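## Task

Set the blue block flat on the table fully within the teal rectangle, with no part extending beyond its border. The block may contact the table or anything resting on it only while most of it lies above either its starting rectangle or the teal rectangle; any other contact is a failure. It must stay in place on its own, not because the robot is holding it.

## Robot and tools

ROBOT AND FRAME. Two arms, left_arm and right_arm, each end in a two-finger gripper. All printed poses share one scene frame: origin on the table surface midway between the arms, +x reaching out over the table, +z up, and left_arm sits on the +y side. The arm names do not correspond to image sides. Each gripper's fingers point along its own +z axis and spread along its own y axis. The reported end_effector_position is the spot between the finger pads when closed, roughly 2 cm short of the tips; closing pushes the tips about 10 mm further along +z. Printed hand positions can be slightly wrong, especially far out.

ROW LAYOUT. Every motion command is a single list of 14 numbers, each within [-1, 1], covering both arms even if one stays still: dx, dy, dz, rx, ry, rz, opening for left_arm, then the same seven for right_arm. dx..rz are an offset, expressed in that gripper's own axes, from the gripper's pose in the latest result that reported it (before any such result in a scene, or for later calls within the same reply, the offset is from where the gripper is when the action begins). 1.0 equals 0.6 m of travel or 180 degrees; rx, ry, rz form one rotation vector. Opening is absolute, not an offset: +1 is fully open (0.084 m), -1 fully closed. Zeros do not mean hold still: they steer back to the reference pose. To keep an arm put, send in your first call the offset that returns it to where you want it, zeros afterward, and always the opening it should keep.

TOOLS.
execute_actions: argument "actions" is a list with zero or one entry, plus optional "pictures" (boolean). An empty list just returns the state. {"rows": [[14 numbers], ...], "steps": n} runs up to 15 rows over n control steps (1 to 15, default 15, each 1/30 s); each row is measured from the same reference pose, not from the previous row, and the final row repeats if rows run out. {"steps": n} with no rows is a wait of up to 300 steps counted from the previous result. A rejected call sends nothing.
move: "target" is one 14-number row as above (offsets from the same reference); "speed" is the path's top speed in m/s, 0.002 to 0.5, default 0.25, with turning capped at twice that in rad/s. Grippers travel straight toward their targets, all finishing together, in 0.5 to 10 s (cut off at 10 s). The opening is applied at the start. Paths ignore obstacles and the other arm; grippers can lag, drift, or overshoot speed near full reach.
wait: "seconds" from 0 to 10; sends nothing new.
zoom_image: "camera" (cam_high, cam_low, cam_left_wrist, cam_right_wrist, each 672x504) and "region" [x0, y0, x1, y1] in pixels from the top-left, no bigger than 504 by 504.
finished_scene: "scene" is the number of the current scene; it ends and grades that scene permanently, so call it only when the block rests correctly without being held.

CONTROL LIMITS. Each step, the commanded pose is clipped to 70 mm and 16 degrees from the measured pose, then reached by damped inverse kinematics that favors position over orientation. After an action, an arm continues only to its last clipped pose, so distant targets need follow-up commands; check the pose in the result. Joints move at most 3.14 rad/s. Joint ranges (rad): waist and forearm roll and wrist roll -6.283 to 6.283, shoulder -2.059 to 2.094, elbow -3.927 to 0.192, wrist pitch -1.693 to 3.142.

RESULT LINES. Each arm shows position (m), quaternion wxyz, linear and angular velocities, and grip_measured (finger opening on the command scale). A "Hand target" line gives where the controller is now heading. "pose unreachable" means a clearance check altered or blocked that arm's command; HELD flags steps where the command was not sent. The move result adds a "move:" line: done, off_target, moving, held or fault, plus limits (paced = clipped, held = steps blocked, after which the arm may jump fast) and each gripper's remaining distance. If only one arm is named, the other finished. MOTOR HOT appears at 65 °C; at 80 °C an OVER-TEMPERATURE FAULT brakes that arm until it cools.

GRIPPING. To hold, command an opening clearly under grip_measured; lower squeezes harder, up to about 24 N per pad for objects up to ~6 cm. Closing fast can hit harder.

AVOID. Contact torque reaching a joint's load limit (N m: waist 45.5, shoulder 45.5, elbow 27.3, forearm roll 27.3, wrist pitch 18.2, wrist roll 18.2, held weight included) triggers a fault: the arm backs off, freezes 10 s and drops the rest of the call. Keep the arms from striking or pressing each other. Do not drop or slam blocks, approach contacts slowly and do not aim far past a contact, never let a block touch anything outside its start or target rectangle, and never push anything off the table. Loose objects may occasionally get a small external shove, so verify placement before finishing.

Each tool is called after ">>>" in YAML: its name, and indented under it one key for each argument.

## Session

>>> execute_actions:
  actions: []

Scene clock: 0.00 s of 4300.00 s.
left_arm: end_effector_position=(+0.3000, +0.0108, +0.1757) grip_measured=+1.00 end_effector_quat_wxyz=(-0.186, -0.250, +0.863, -0.398) end_effector_velocity=(-0.000, -0.001, +0.000) end_effector_angular_velocity=(-0.002, +0.003, -0.000) | right_arm: end_effector_position=(+0.3163, -0.4620, +0.2236) grip_measured=+1.00 end_effector_quat_wxyz=(+0.187, +0.790, -0.550, +0.196) end_effector_velocity=(-0.001, -0.000, -0.000) end_effector_angular_velocity=(-0.000, +0.001, -0.002)
Joint positions: left_arm=[-0.528 -0.104 -0.664 -1.259  0.899  3.     0.084] | right_arm=[-0.114 -0.751 -0.385 -0.612  1.043  1.4    0.084]
Joint velocities: left_arm=[ 0.     0.    -0.001 -0.002  0.003 -0.001 -0.   ] | right_arm=[-0.001 -0.     0.    -0.     0.002  0.001  0.   ]
Motor temperatures (°C, as the motors report them): left_arm=[40 41 42 48 41 38] | right_arm=[44 39 42 42 45 44]
Hand target (left_arm): +0.300, +0.011, +0.176; -0.186, -0.250, +0.863, -0.398
Hand target (right_arm): +0.316, -0.462, +0.224; +0.187, +0.790, -0.550, +0.196

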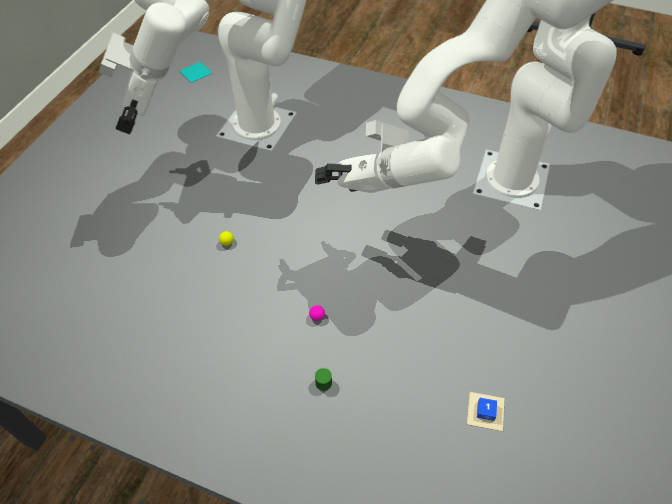

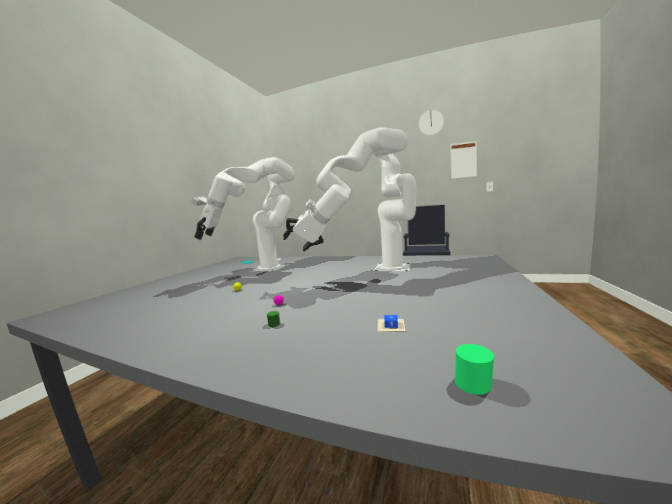

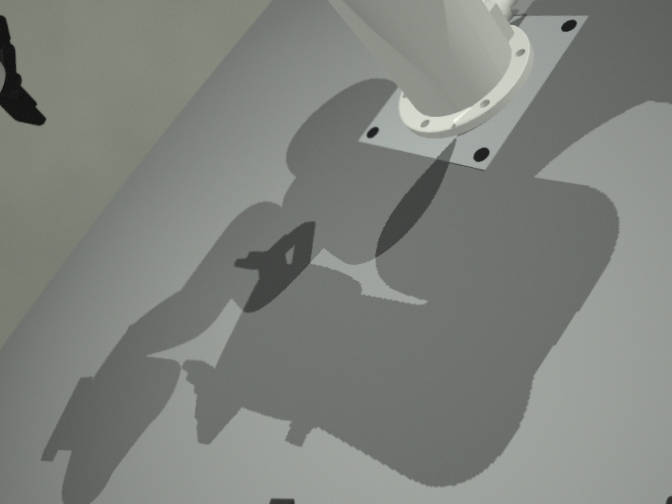

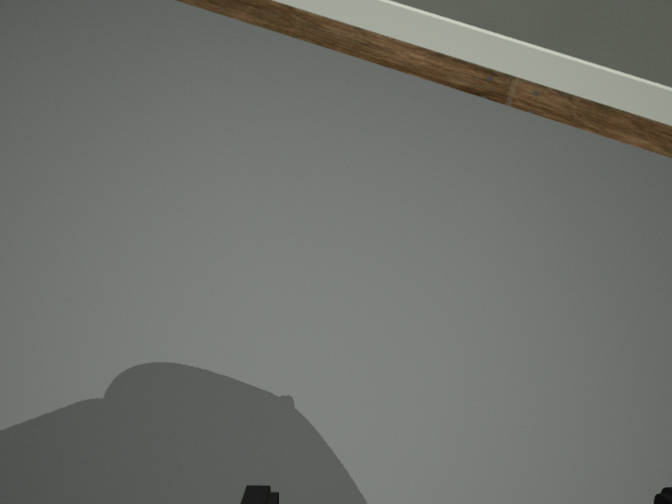

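>>> zoom_image:
  camera: "cam_high"
  region: [420, 140, 620, 450]

>>> zoom_image:
  camera: "cam_high"
  region: [160, 40, 320, 160]

>>> zoom_image:
  camera: "cam_high"
  region: [446, 380, 526, 440]

>>> zoom_image:
  camera: "cam_low"
  region: [360, 300, 420, 345]

Region (420, 140, 620, 450) of cam_high's 672x504 image, scaled by 1.626, with more detail than that image has; it fills the left 325 columns of this view, and the rest is white.

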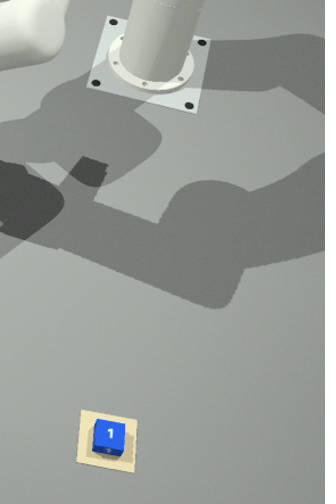

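Region (160, 40, 320, 160) of cam_high's 672x504 image, scaled by 3.150, with more detail than that image has; it fills the top 378 rows of this view, and the rest is white.

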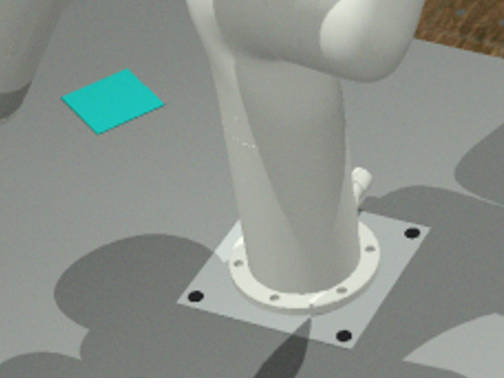

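Region (446, 380, 526, 440) of cam_high's 672x504 image, scaled by 6.300, with more detail than that image has; it fills the top 378 rows of this view, and the rest is white.

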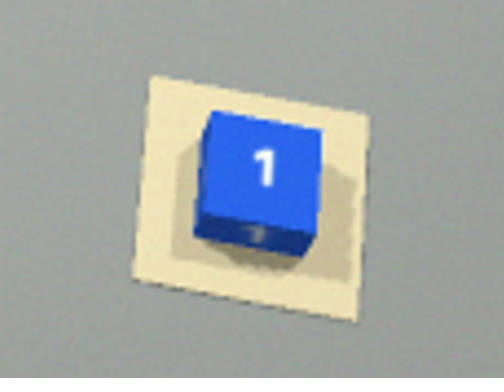

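Region (360, 300, 420, 345) of cam_low's 672x504 image, scaled by 8.400, with more detail than that image has; it fills the top 378 rows of this view, and the rest is white.

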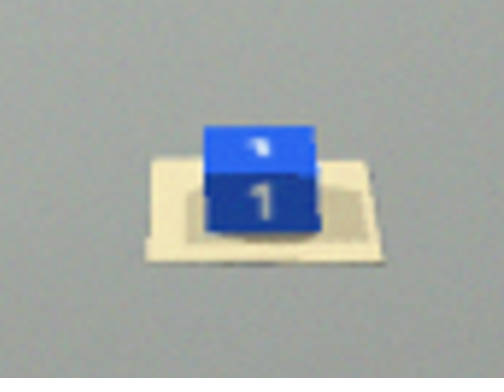

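>>> move:
  target: [-0.599,0.099,-0.4785,-0.2564,-0.1394,0.1308,1,-0.414,-0.331,-0.3905,0.0898,-0.6695,0.0968,1]
  speed: 0.4

Scene clock: 84.53 s of 4300.00 s.
left_arm: end_effector_position=(+0.5901, +0.3688, +0.1302) grip_measured=+1.00 end_effector_quat_wxyz=(-0.000, -0.060, +0.998, -0.000) end_effector_velocity=(+0.001, +0.001, -0.001) end_effector_angular_velocity=(+0.002, +0.001, -0.002) | right_arm: end_effector_position=(+0.4006, -0.0808, +0.2797) grip_measured=+1.00 end_effector_quat_wxyz=(+0.501, -0.501, +0.501, +0.498) end_effector_velocity=(-0.001, +0.002, -0.001) end_effector_angular_velocity=(+0.008, +0.003, +0.002)
Joint positions: left_arm=[ 0.009  0.551 -1.611 -0.001  1.061  3.068  0.084] | right_arm=[-0.021 -0.03  -0.663  1.562  1.575  0.688  0.084]
Joint velocities: left_arm=[ 0.001  0.005 -0.007  0.002  0.003  0.002  0.   ] | right_arm=[ 0.004  0.007  0.001  0.007  0.004 -0.005 -0.   ]
Motor temperatures (°C, as the motors report them): left_arm=[40 43 56 49 41 38] | right_arm=[44 39 62 42 46 44]
Hand target (left_arm): +0.590, +0.369, +0.130; -0.000, -0.060, +0.998, -0.000
Hand target (right_arm): +0.401, -0.081, +0.279; +0.501, -0.500, +0.500, +0.498
Off the commanded pose (left_arm): 0.001 m, 0 deg.
Off the commanded pose (right_arm): 0.001 m, 0 deg.
After step 90, 78.23 s passed at rest.
move: done

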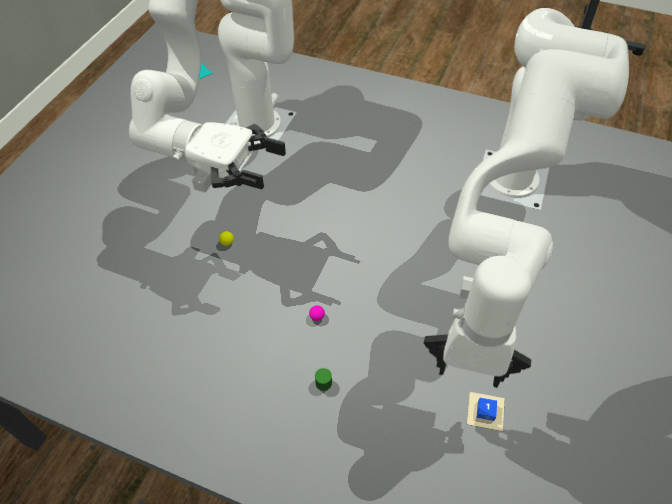

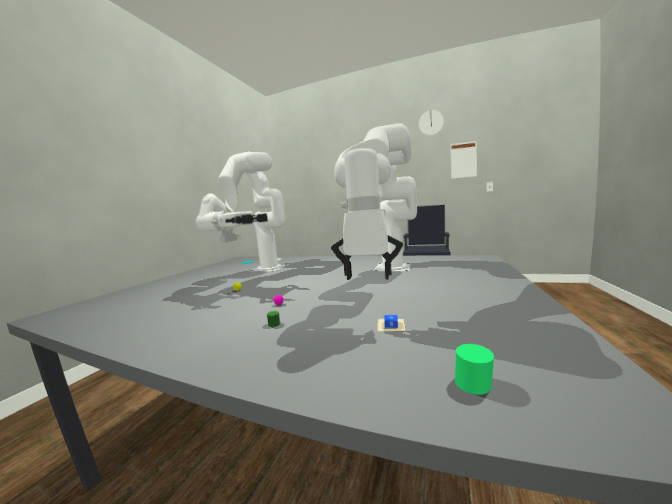

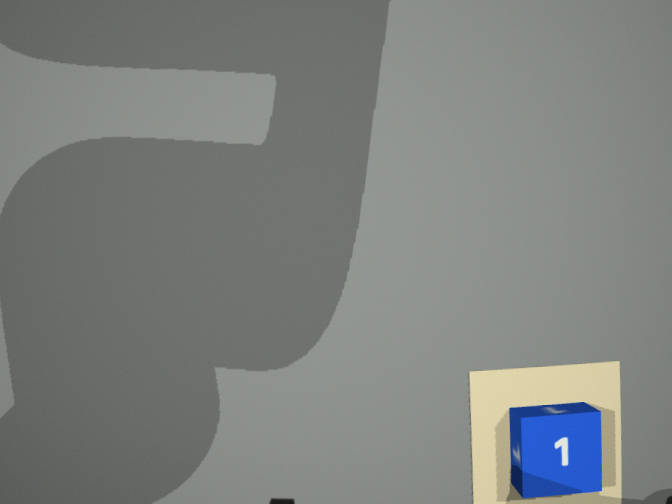

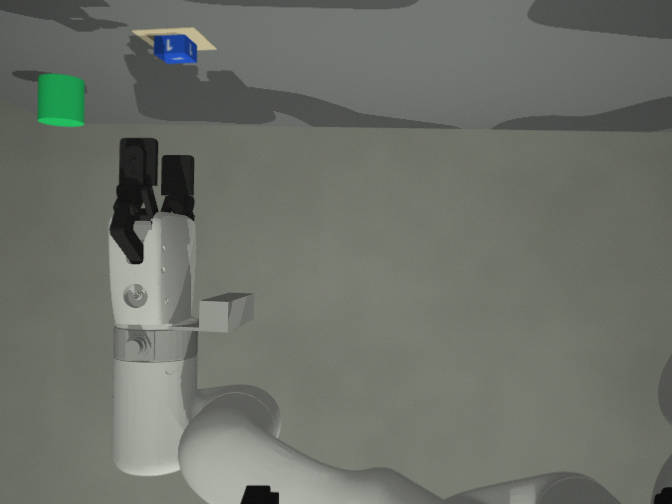

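>>> move:
  target: [-0.013,0.093,0.1,0,0,-0.02,1,0,0,0,0,0,0,1]

>>> zoom_image:
  camera: "cam_right_wrist"
  region: [80, 0, 280, 200]

>>> zoom_image:
  camera: "cam_low"
  region: [340, 250, 440, 350]

Scene clock: 98.27 s of 4300.00 s.
left_arm: end_effector_position=(+0.5913, +0.4249, +0.0710) grip_measured=+1.00 end_effector_quat_wxyz=(+0.000, -0.091, +0.996, -0.000) end_effector_velocity=(-0.002, +0.002, -0.005) end_effector_angular_velocity=(-0.002, +0.008, +0.002) | right_arm: end_effector_position=(+0.4006, -0.0808, +0.2797) grip_measured=+1.00 end_effector_quat_wxyz=(+0.501, -0.501, +0.501, +0.498) end_effector_velocity=(+0.000, -0.000, -0.000) end_effector_angular_velocity=(-0.001, +0.000, -0.001)
Joint positions: left_arm=[ 0.1    0.649 -1.591 -0.001  0.941  3.097  0.084] | right_arm=[-0.021 -0.03  -0.663  1.562  1.575  0.688  0.084]
Joint velocities: left_arm=[ 0.003  0.008 -0.    -0.001  0.     0.002 -0.   ] | right_arm=[-0.001 -0.     0.001 -0.    -0.001  0.     0.   ]
Motor temperatures (°C, as the motors report them): left_arm=[40 45 58 49 41 38] | right_arm=[44 40 60 42 46 44]
Hand target (left_arm): +0.591, +0.425, +0.070; -0.000, -0.091, +0.996, -0.000
Hand target (right_arm): +0.401, -0.081, +0.280; +0.501, -0.501, +0.501, +0.498
Off the commanded pose (left_arm): 0.001 m, 0 deg.
Off the commanded pose (right_arm): 0.000 m, 0 deg.
After step 90, 9.83 s passed at rest.
move: done

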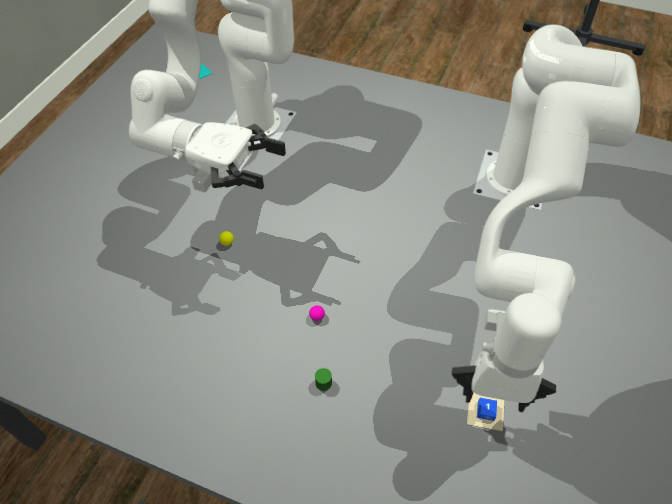

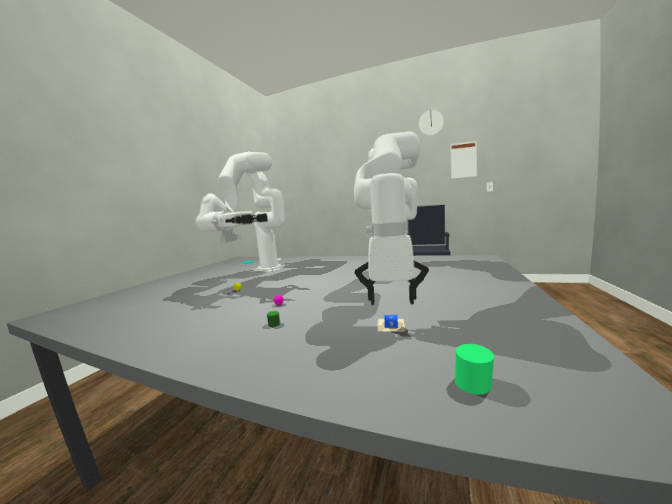

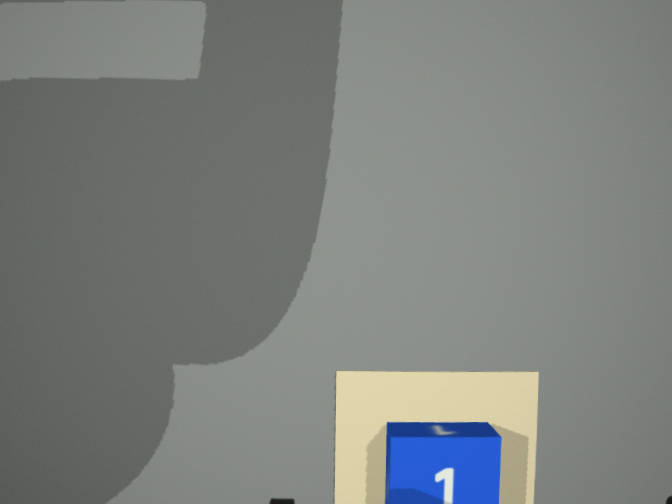

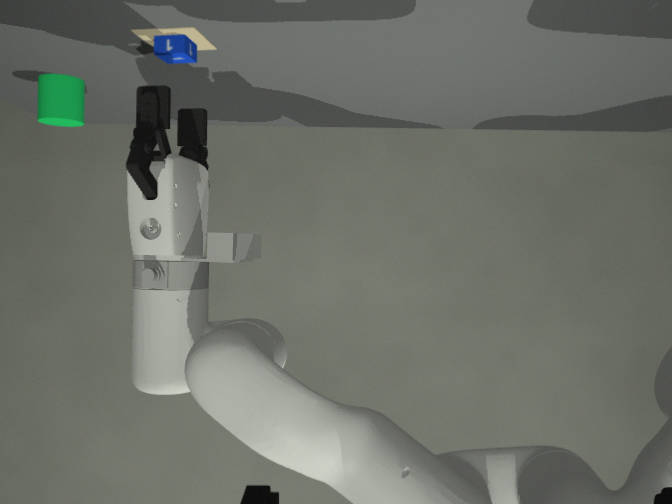

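Region (80, 0, 280, 200) of cam_right_wrist's 672x504 image, scaled by 2.520, with more detail than that image has.

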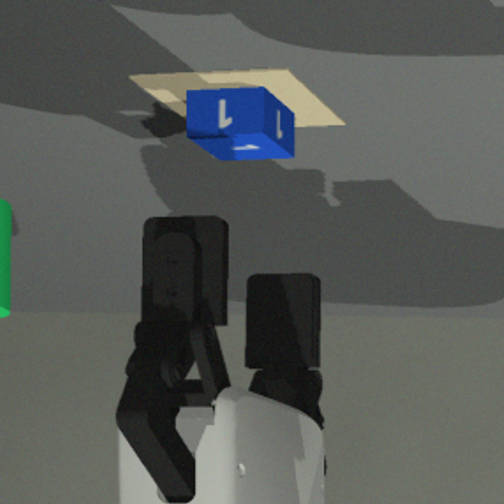

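Region (340, 250, 440, 350) of cam_low's 672x504 image, scaled by 5.040, with more detail than that image has.

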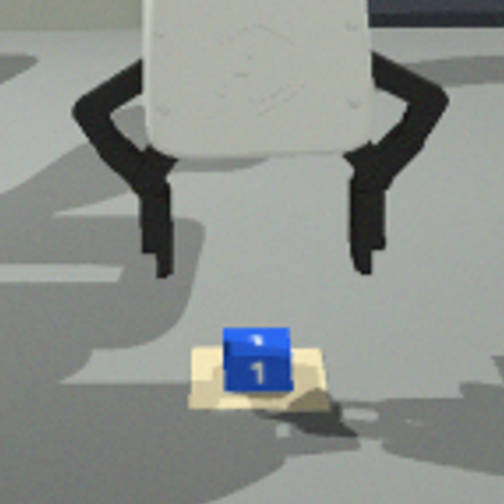

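>>> move:
  target: [-0.025,-0.003,0.072,0,0,0,0.4,0,0,0,0,0,0,0.4]
  speed: 0.1

>>> zoom_image:
  camera: "cam_right_wrist"
  region: [100, 0, 240, 140]

>>> zoom_image:
  camera: "cam_low"
  region: [350, 270, 430, 350]

Scene clock: 118.40 s of 4300.00 s.
left_arm: end_effector_position=(+0.6066, +0.4260, +0.0285) grip_measured=+0.39 end_effector_quat_wxyz=(+0.001, -0.091, +0.996, -0.000) end_effector_velocity=(-0.001, -0.000, -0.004) end_effector_angular_velocity=(-0.002, +0.005, +0.001) | right_arm: end_effector_position=(+0.4006, -0.0808, +0.2797) grip_measured=+0.39 end_effector_quat_wxyz=(+0.501, -0.501, +0.501, +0.498) end_effector_velocity=(+0.000, -0.000, +0.000) end_effector_angular_velocity=(+0.001, +0.000, -0.001)
Joint positions: left_arm=[ 0.098  0.771 -1.665 -0.     0.893  3.095  0.061] | right_arm=[-0.021 -0.03  -0.663  1.562  1.575  0.688  0.061]
Joint velocities: left_arm=[-0.     0.008 -0.003 -0.001  0.    -0.001 -0.   ] | right_arm=[-0.001  0.     0.     0.     0.001 -0.    -0.   ]
Motor temperatures (°C, as the motors report them): left_arm=[40 47 58 48 41 38] | right_arm=[44 40 58 42 46 44]
Hand target (left_arm): +0.606, +0.426, +0.028; +0.000, -0.091, +0.996, -0.000
Hand target (right_arm): +0.401, -0.081, +0.280; +0.501, -0.501, +0.501, +0.498
Off the commanded pose (left_arm): 0.001 m, 0 deg.
Off the commanded pose (right_arm): 0.000 m, 0 deg.
After step 90, 16.23 s passed at rest.
move: done

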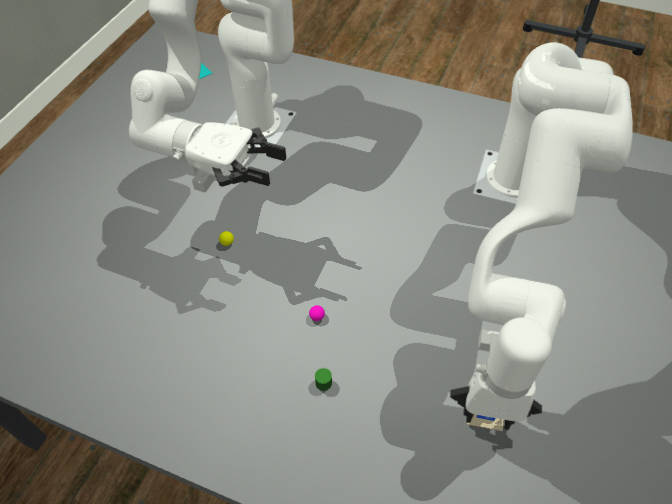

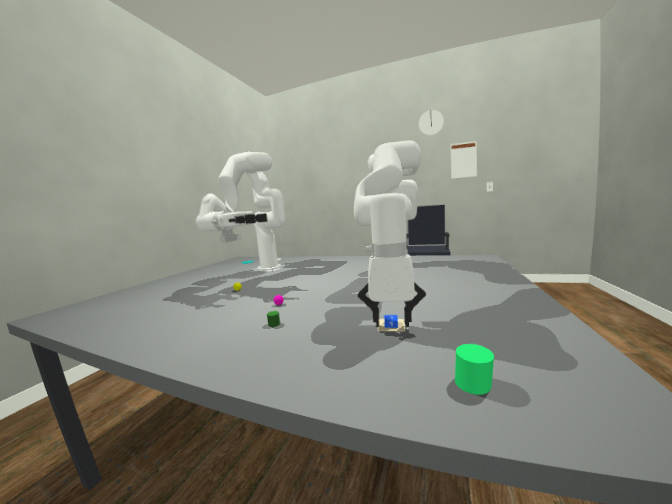

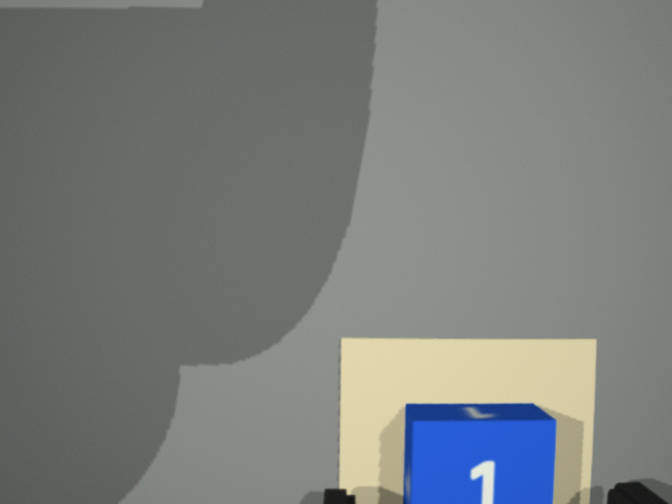

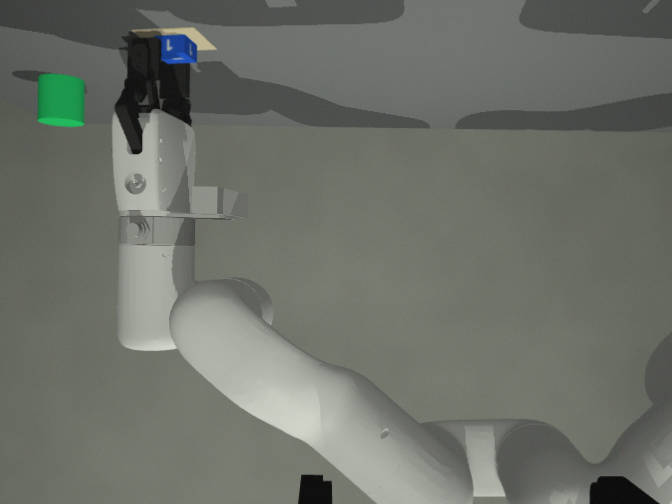

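Region (100, 0, 240, 140) of cam_right_wrist's 672x504 image, scaled by 3.600, with more detail than that image has.

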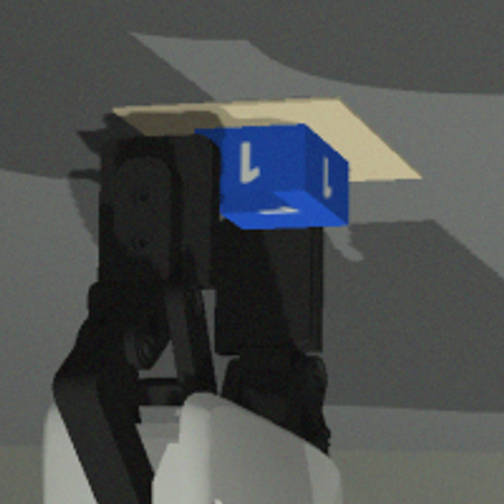

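Region (350, 270, 430, 350) of cam_low's 672x504 image, scaled by 6.300, with more detail than that image has.

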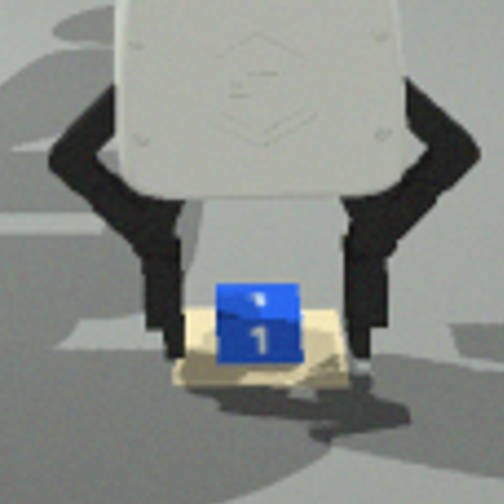

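>>> execute_actions:
  actions:
    - {"rows":[[0.002,-0.001,0.004,0,0,0,0.3,0,0,0,0,0,0,0.4],[0.002,-0.001,0.008,0,0,0,0.2,0,0,0,0,0,0,0.4],[0.002,-0.001,0.008,0,0,0,0.1,0,0,0,0,0,0,0.4],[0.002,-0.001,0.008,0,0,0,0,0,0,0,0,0,0,0.4]],"steps":10}
  pictures: false

>>> move:
  target: [0,0,0,0,0,0,-0.7,0,0,0,0,0,0,0.4]

>>> move:
  target: [0,0,-0.07,0,0,0,-0.7,0,0,0,0,0,0,0.4]
  speed: 0.12

>>> zoom_image:
  camera: "cam_right_wrist"
  region: [100, 0, 240, 140]

Scene clock: 130.70 s of 4300.00 s.
left_arm: end_effector_position=(+0.6053, +0.4252, +0.0235) grip_measured=+0.00 end_effector_quat_wxyz=(+0.000, -0.091, +0.996, -0.000) end_effector_velocity=(+0.004, +0.000, +0.002) end_effector_angular_velocity=(+0.001, -0.013, +0.000) | right_arm: end_effector_position=(+0.4006, -0.0808, +0.2797) grip_measured=+0.39 end_effector_quat_wxyz=(+0.501, -0.501, +0.501, +0.498) end_effector_velocity=(-0.000, +0.000, -0.000) end_effector_angular_velocity=(+0.000, +0.001, +0.001)
Joint positions: left_arm=[ 0.097  0.775 -1.658 -0.     0.881  3.094  0.044] | right_arm=[-0.021 -0.03  -0.663  1.562  1.575  0.688  0.061]
Joint velocities: left_arm=[-0.    -0.001 -0.003 -0.001 -0.01   0.    -0.007] | right_arm=[ 0.001 -0.     0.001 -0.     0.     0.    -0.   ]
Motor temperatures (°C, as the motors report them): left_arm=[40 48 59 48 41 38] | right_arm=[44 41 58 42 46 44]
Hand target (left_arm): +0.606, +0.425, +0.024; +0.001, -0.091, +0.996, -0.000
Hand target (right_arm): +0.401, -0.081, +0.280; +0.501, -0.501, +0.501, +0.498
Off the commanded pose (left_arm): 0.000 m, 0 deg.
Off the commanded pose (right_arm): 0.000 m, 0 deg.
Steps of this call (steps 1 to 90: nothing new was sent; then 8.97 s passed at rest; steps 91 to 100: all 10 steps of this action). Readings (end_effector_position):
91: left_arm (+0.6063, +0.4259, +0.0278) | right_arm (+0.4006, -0.0808, +0.2797)
92: left_arm (+0.6063, +0.4259, +0.0277) | right_arm (+0.4006, -0.0808, +0.2797)
94: left_arm (+0.6062, +0.4256, +0.0266) | right_arm (+0.4006, -0.0808, +0.2797)
98: left_arm (+0.6052, +0.4252, +0.0237) | right_arm (+0.4006, -0.0808, +0.2797)
100: the state above

Scene clock: 131.43 s of 4300.00 s.
left_arm: end_effector_position=(+0.6056, +0.4252, +0.0238) grip_measured=-0.28 end_effector_quat_wxyz=(+0.001, -0.091, +0.996, -0.000) end_effector_velocity=(-0.001, +0.000, -0.001) end_effector_angular_velocity=(+0.000, +0.002, -0.000) | right_arm: end_effector_position=(+0.4006, -0.0808, +0.2797) grip_measured=+0.39 end_effector_quat_wxyz=(+0.501, -0.501, +0.501, +0.498) end_effector_velocity=(+0.000, -0.000, -0.000) end_effector_angular_velocity=(-0.001, -0.001, -0.000)
Joint positions: left_arm=[ 0.097  0.775 -1.658 -0.     0.881  3.094  0.032] | right_arm=[-0.021 -0.03  -0.663  1.562  1.575  0.688  0.061]
Joint velocities: left_arm=[ 0.     0.001  0.001  0.001  0.     0.    -0.   ] | right_arm=[-0.    -0.    -0.    -0.    -0.001 -0.     0.   ]
Motor temperatures (°C, as the motors report them): left_arm=[40 48 59 48 41 38] | right_arm=[44 41 57 42 46 44]
Hand target (left_arm): +0.606, +0.425, +0.024; +0.001, -0.091, +0.996, -0.000
Hand target (right_arm): +0.401, -0.081, +0.280; +0.501, -0.501, +0.501, +0.498
Off the commanded pose (left_arm): 0.000 m, 0 deg.
Off the commanded pose (right_arm): 0.000 m, 0 deg.
move: done

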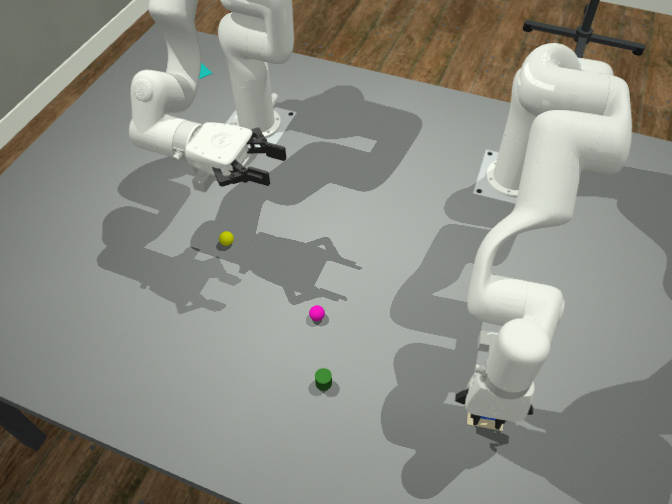

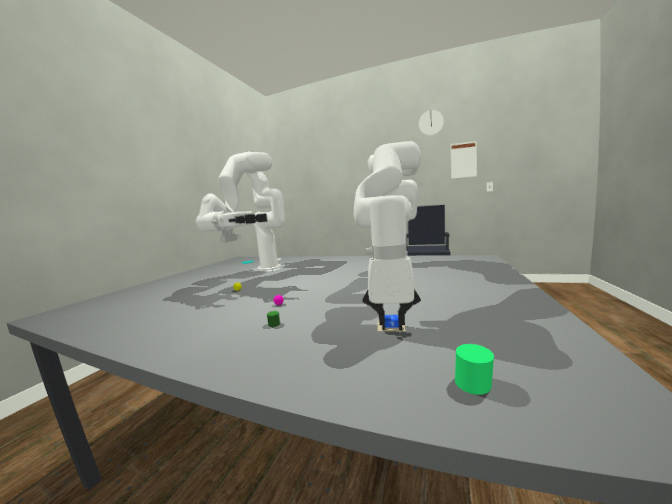

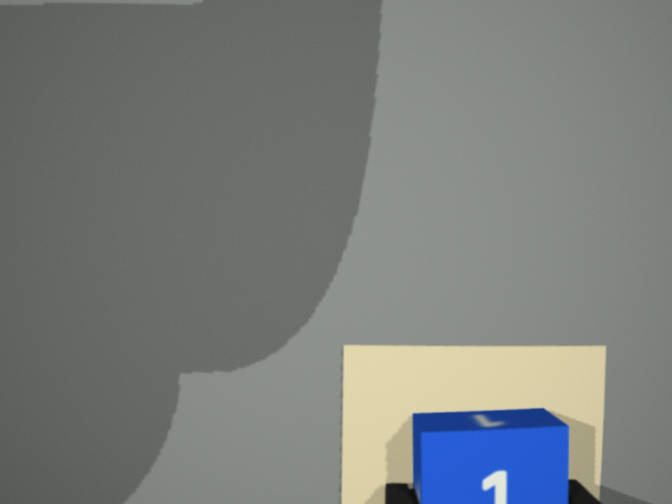

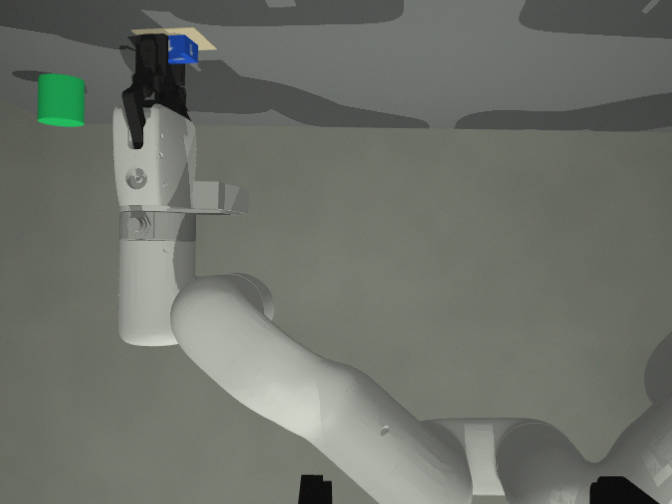

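Scene clock: 132.27 s of 4300.00 s.
left_arm: end_effector_position=(+0.6052, +0.4251, +0.0650) grip_measured=-0.28 end_effector_quat_wxyz=(+0.000, -0.091, +0.996, -0.000) end_effector_velocity=(-0.000, +0.000, +0.001) end_effector_angular_velocity=(+0.000, +0.002, -0.000) | right_arm: end_effector_position=(+0.4006, -0.0808, +0.2797) grip_measured=+0.39 end_effector_quat_wxyz=(+0.501, -0.501, +0.501, +0.498) end_effector_velocity=(-0.001, +0.000, -0.001) end_effector_angular_velocity=(+0.001, +0.003, +0.001)
Joint positions: left_arm=[ 0.097  0.708 -1.67  -0.001  0.962  3.094  0.032] | right_arm=[-0.021 -0.03  -0.663  1.562  1.575  0.688  0.061]
Joint velocities: left_arm=[-0.    -0.002 -0.001  0.     0.005  0.    -0.   ] | right_arm=[ 0.001 -0.     0.003  0.001  0.001 -0.    -0.   ]
Motor temperatures (°C, as the motors report them): left_arm=[40 48 59 48 42 38] | right_arm=[44 41 57 42 46 44]
Hand target (left_arm): +0.606, +0.425, +0.066; +0.001, -0.091, +0.996, -0.000
Hand target (right_arm): +0.401, -0.081, +0.280; +0.501, -0.501, +0.501, +0.498
Off the commanded pose (left_arm): 0.001 m, 0 deg.
Off the commanded pose (right_arm): 0.000 m, 0 deg.
move: done

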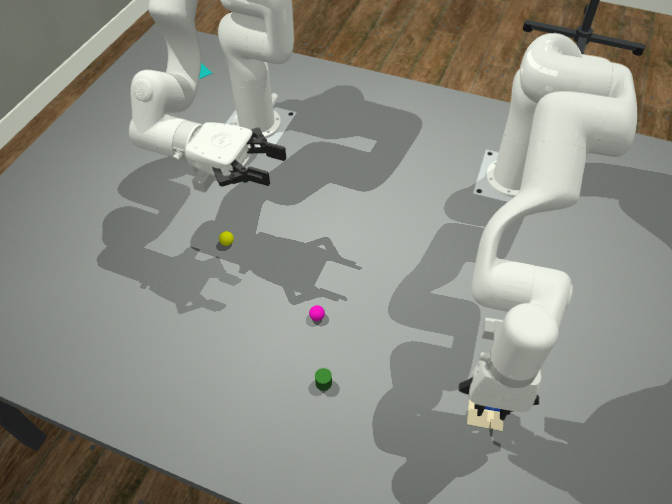

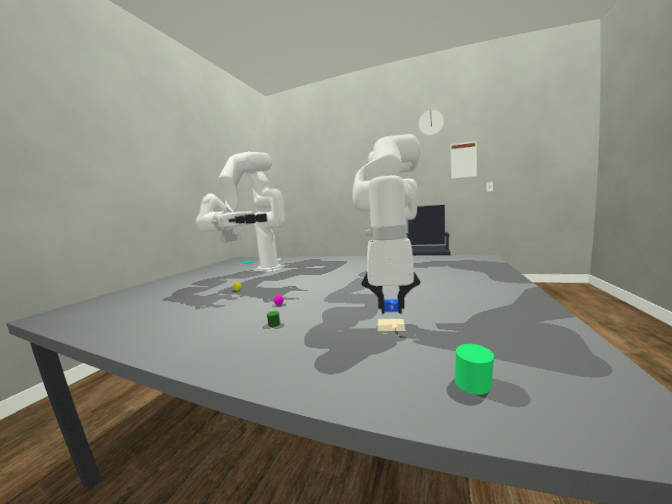

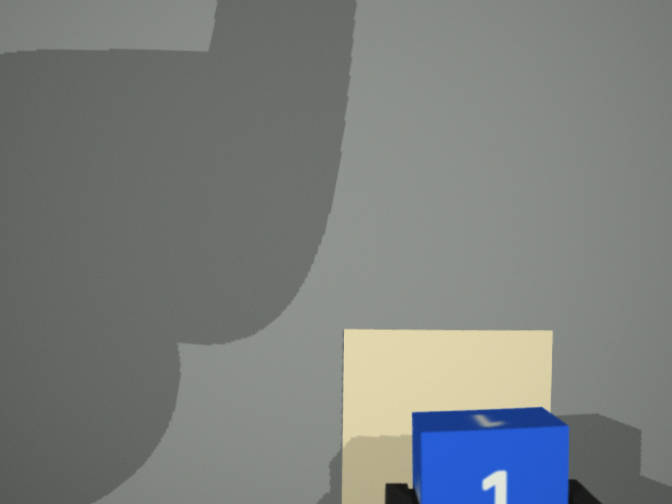

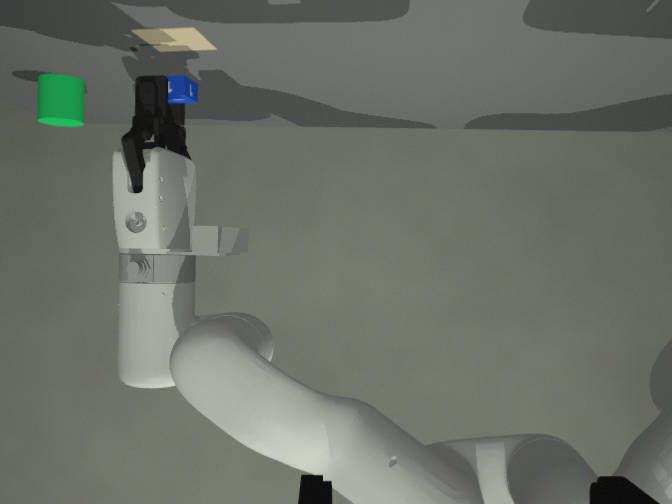

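Region (100, 0, 240, 140) of cam_right_wrist's 672x504 image, scaled by 3.600, with more detail than that image has.

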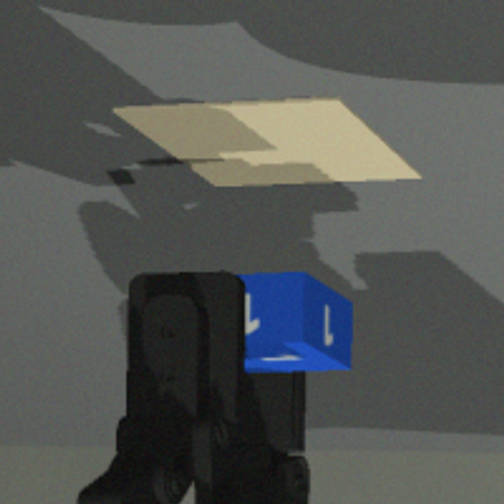

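>>> move:
  target: [0.464,-0.635,-0.3,0.3418,0.4106,-0.3418,-0.7,0,0,0,0,0,0,0.4]
  speed: 0.35

>>> zoom_image:
  camera: "cam_low"
  region: [220, 180, 340, 270]

Scene clock: 151.90 s of 4300.00 s.
left_arm: end_effector_position=(+0.4017, +0.0003, +0.2441) grip_measured=-0.28 end_effector_quat_wxyz=(+0.498, +0.501, -0.500, +0.501) end_effector_velocity=(-0.001, -0.002, +0.000) end_effector_angular_velocity=(-0.004, +0.003, +0.006) | right_arm: end_effector_position=(+0.4006, -0.0808, +0.2797) grip_measured=+0.39 end_effector_quat_wxyz=(+0.501, -0.501, +0.501, +0.498) end_effector_velocity=(+0.000, -0.000, +0.000) end_effector_angular_velocity=(+0.001, -0.001, -0.000)
Joint positions: left_arm=[-0.273  0.221 -0.867 -1.762  1.426  2.511  0.032] | right_arm=[-0.021 -0.03  -0.663  1.562  1.575  0.688  0.061]
Joint velocities: left_arm=[-0.006 -0.003  0.006 -0.013 -0.003  0.002  0.   ] | right_arm=[-0.001  0.    -0.001  0.     0.001 -0.    -0.   ]
Motor temperatures (°C, as the motors report them): left_arm=[40 48 59 49 42 38] | right_arm=[44 41 57 42 46 44]
Hand target (left_arm): +0.401, -0.000, +0.244; +0.498, +0.501, -0.500, +0.501
Hand target (right_arm): +0.401, -0.081, +0.280; +0.501, -0.501, +0.501, +0.498
Off the commanded pose (left_arm): 0.002 m, 0 deg.
Off the commanded pose (right_arm): 0.000 m, 0 deg.
After step 90, 13.20 s passed at rest.
move: done

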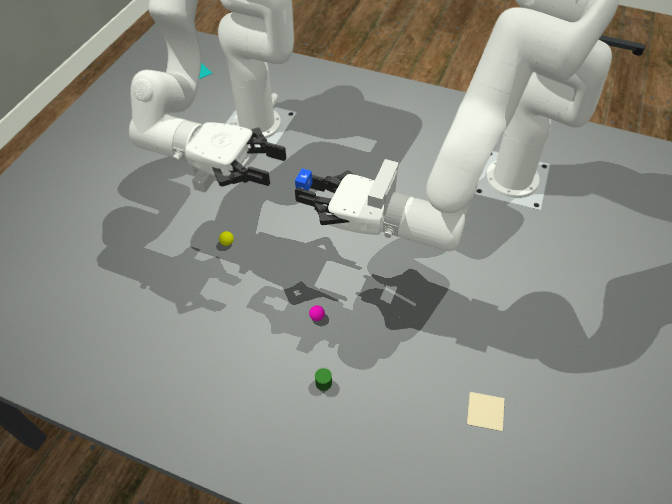

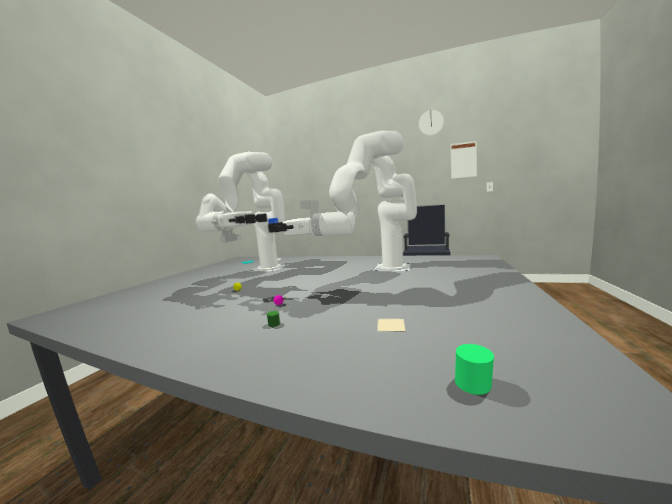

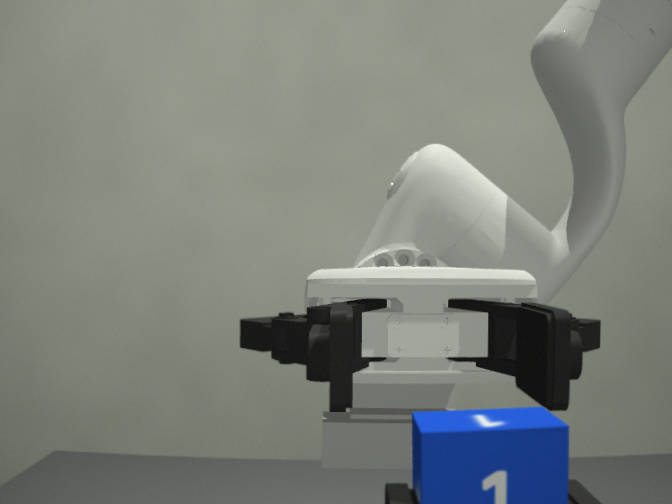

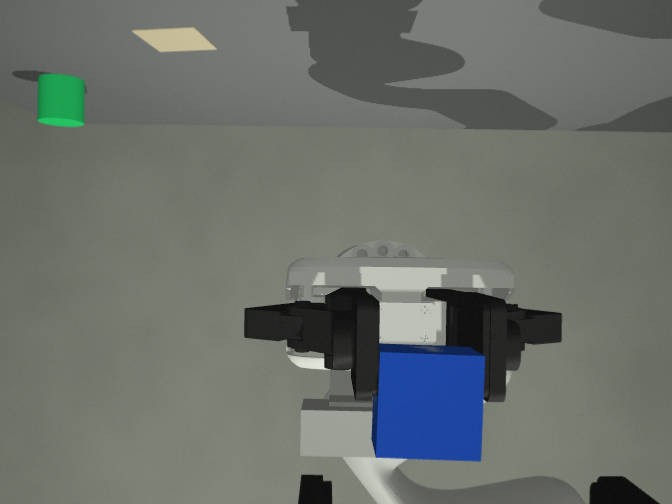

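Region (220, 180, 340, 270) of cam_low's 672x504 image, scaled by 4.200, with more detail than that image has; it fills the top 378 rows of this view, and the rest is white.

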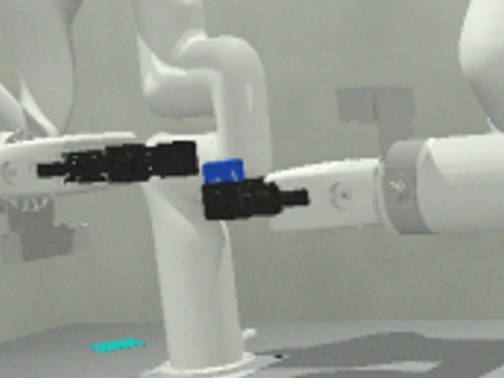

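>>> move:
  target: [0,0,0,0,0,0,-0.7,0,0,0.063,0,0,0.008,0.3]
  speed: 0.1

>>> zoom_image:
  camera: "cam_low"
  region: [240, 195, 310, 245]

>>> zoom_image:
  camera: "cam_high"
  region: [250, 130, 350, 230]

Scene clock: 161.70 s of 4300.00 s.
left_arm: end_effector_position=(+0.4017, +0.0003, +0.2441) grip_measured=-0.28 end_effector_quat_wxyz=(+0.498, +0.501, -0.500, +0.501) end_effector_velocity=(+0.000, +0.000, -0.000) end_effector_angular_velocity=(+0.000, +0.001, +0.001) | right_arm: end_effector_position=(+0.4008, -0.0433, +0.2795) grip_measured=+0.29 end_effector_quat_wxyz=(+0.495, -0.494, +0.507, +0.504) end_effector_velocity=(+0.001, +0.001, +0.000) end_effector_angular_velocity=(+0.000, -0.000, -0.001)
Joint positions: left_arm=[-0.273  0.221 -0.867 -1.762  1.426  2.511  0.032] | right_arm=[ 0.095 -0.024 -0.669  1.651  1.501  0.712  0.056]
Joint velocities: left_arm=[ 0.    -0.     0.001 -0.001 -0.001 -0.001 -0.   ] | right_arm=[ 0.004  0.001 -0.002  0.005 -0.004  0.001 -0.   ]
Motor temperatures (°C, as the motors report them): left_arm=[40 47 58 49 42 38] | right_arm=[44 41 57 42 46 44]
Hand target (left_arm): +0.402, +0.000, +0.244; +0.498, +0.501, -0.500, +0.501
Hand target (right_arm): +0.401, -0.043, +0.280; +0.495, -0.494, +0.507, +0.504
Off the commanded pose (left_arm): 0.000 m, 0 deg.
Off the commanded pose (right_arm): 0.000 m, 0 deg.
After step 90, 5.93 s passed at rest.
move: done

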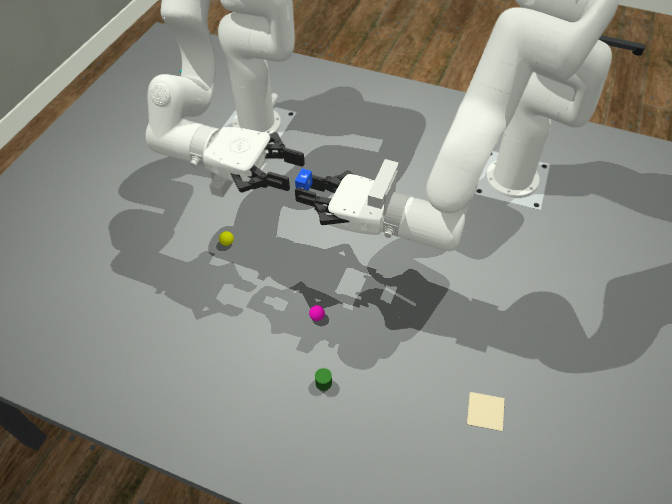

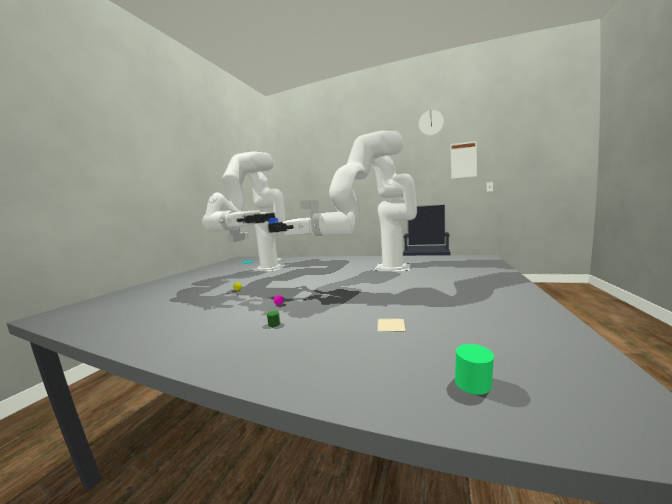

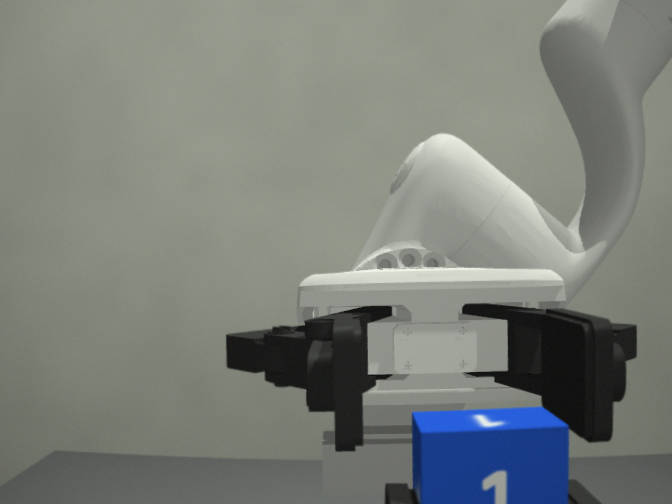

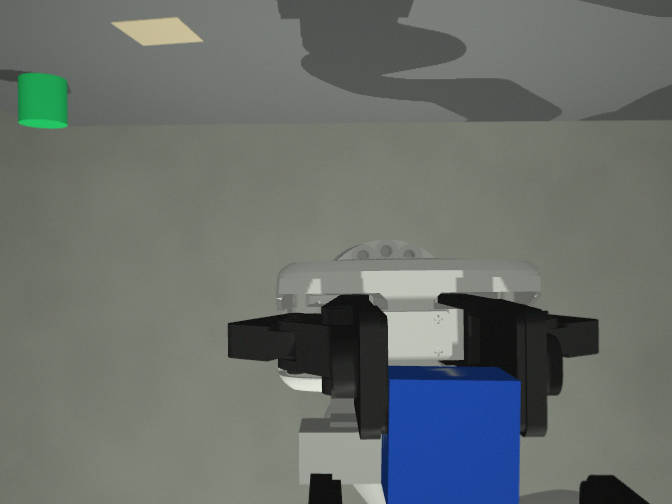

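Region (240, 195, 310, 245) of cam_low's 672x504 image, scaled by 7.200, with more detail than that image has; it fills the top 360 rows of this view, and the rest is white.

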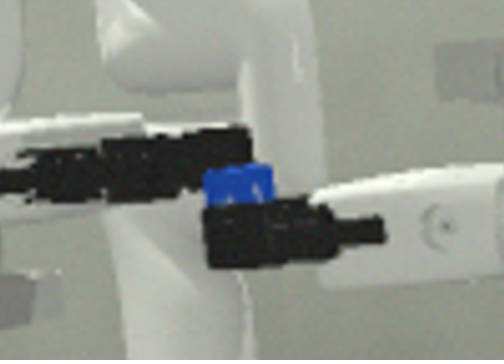

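Region (250, 130, 350, 230) of cam_high's 672x504 image, scaled by 5.040, with more detail than that image has.

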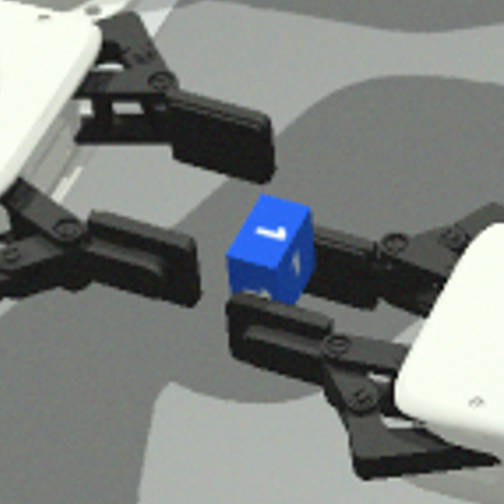

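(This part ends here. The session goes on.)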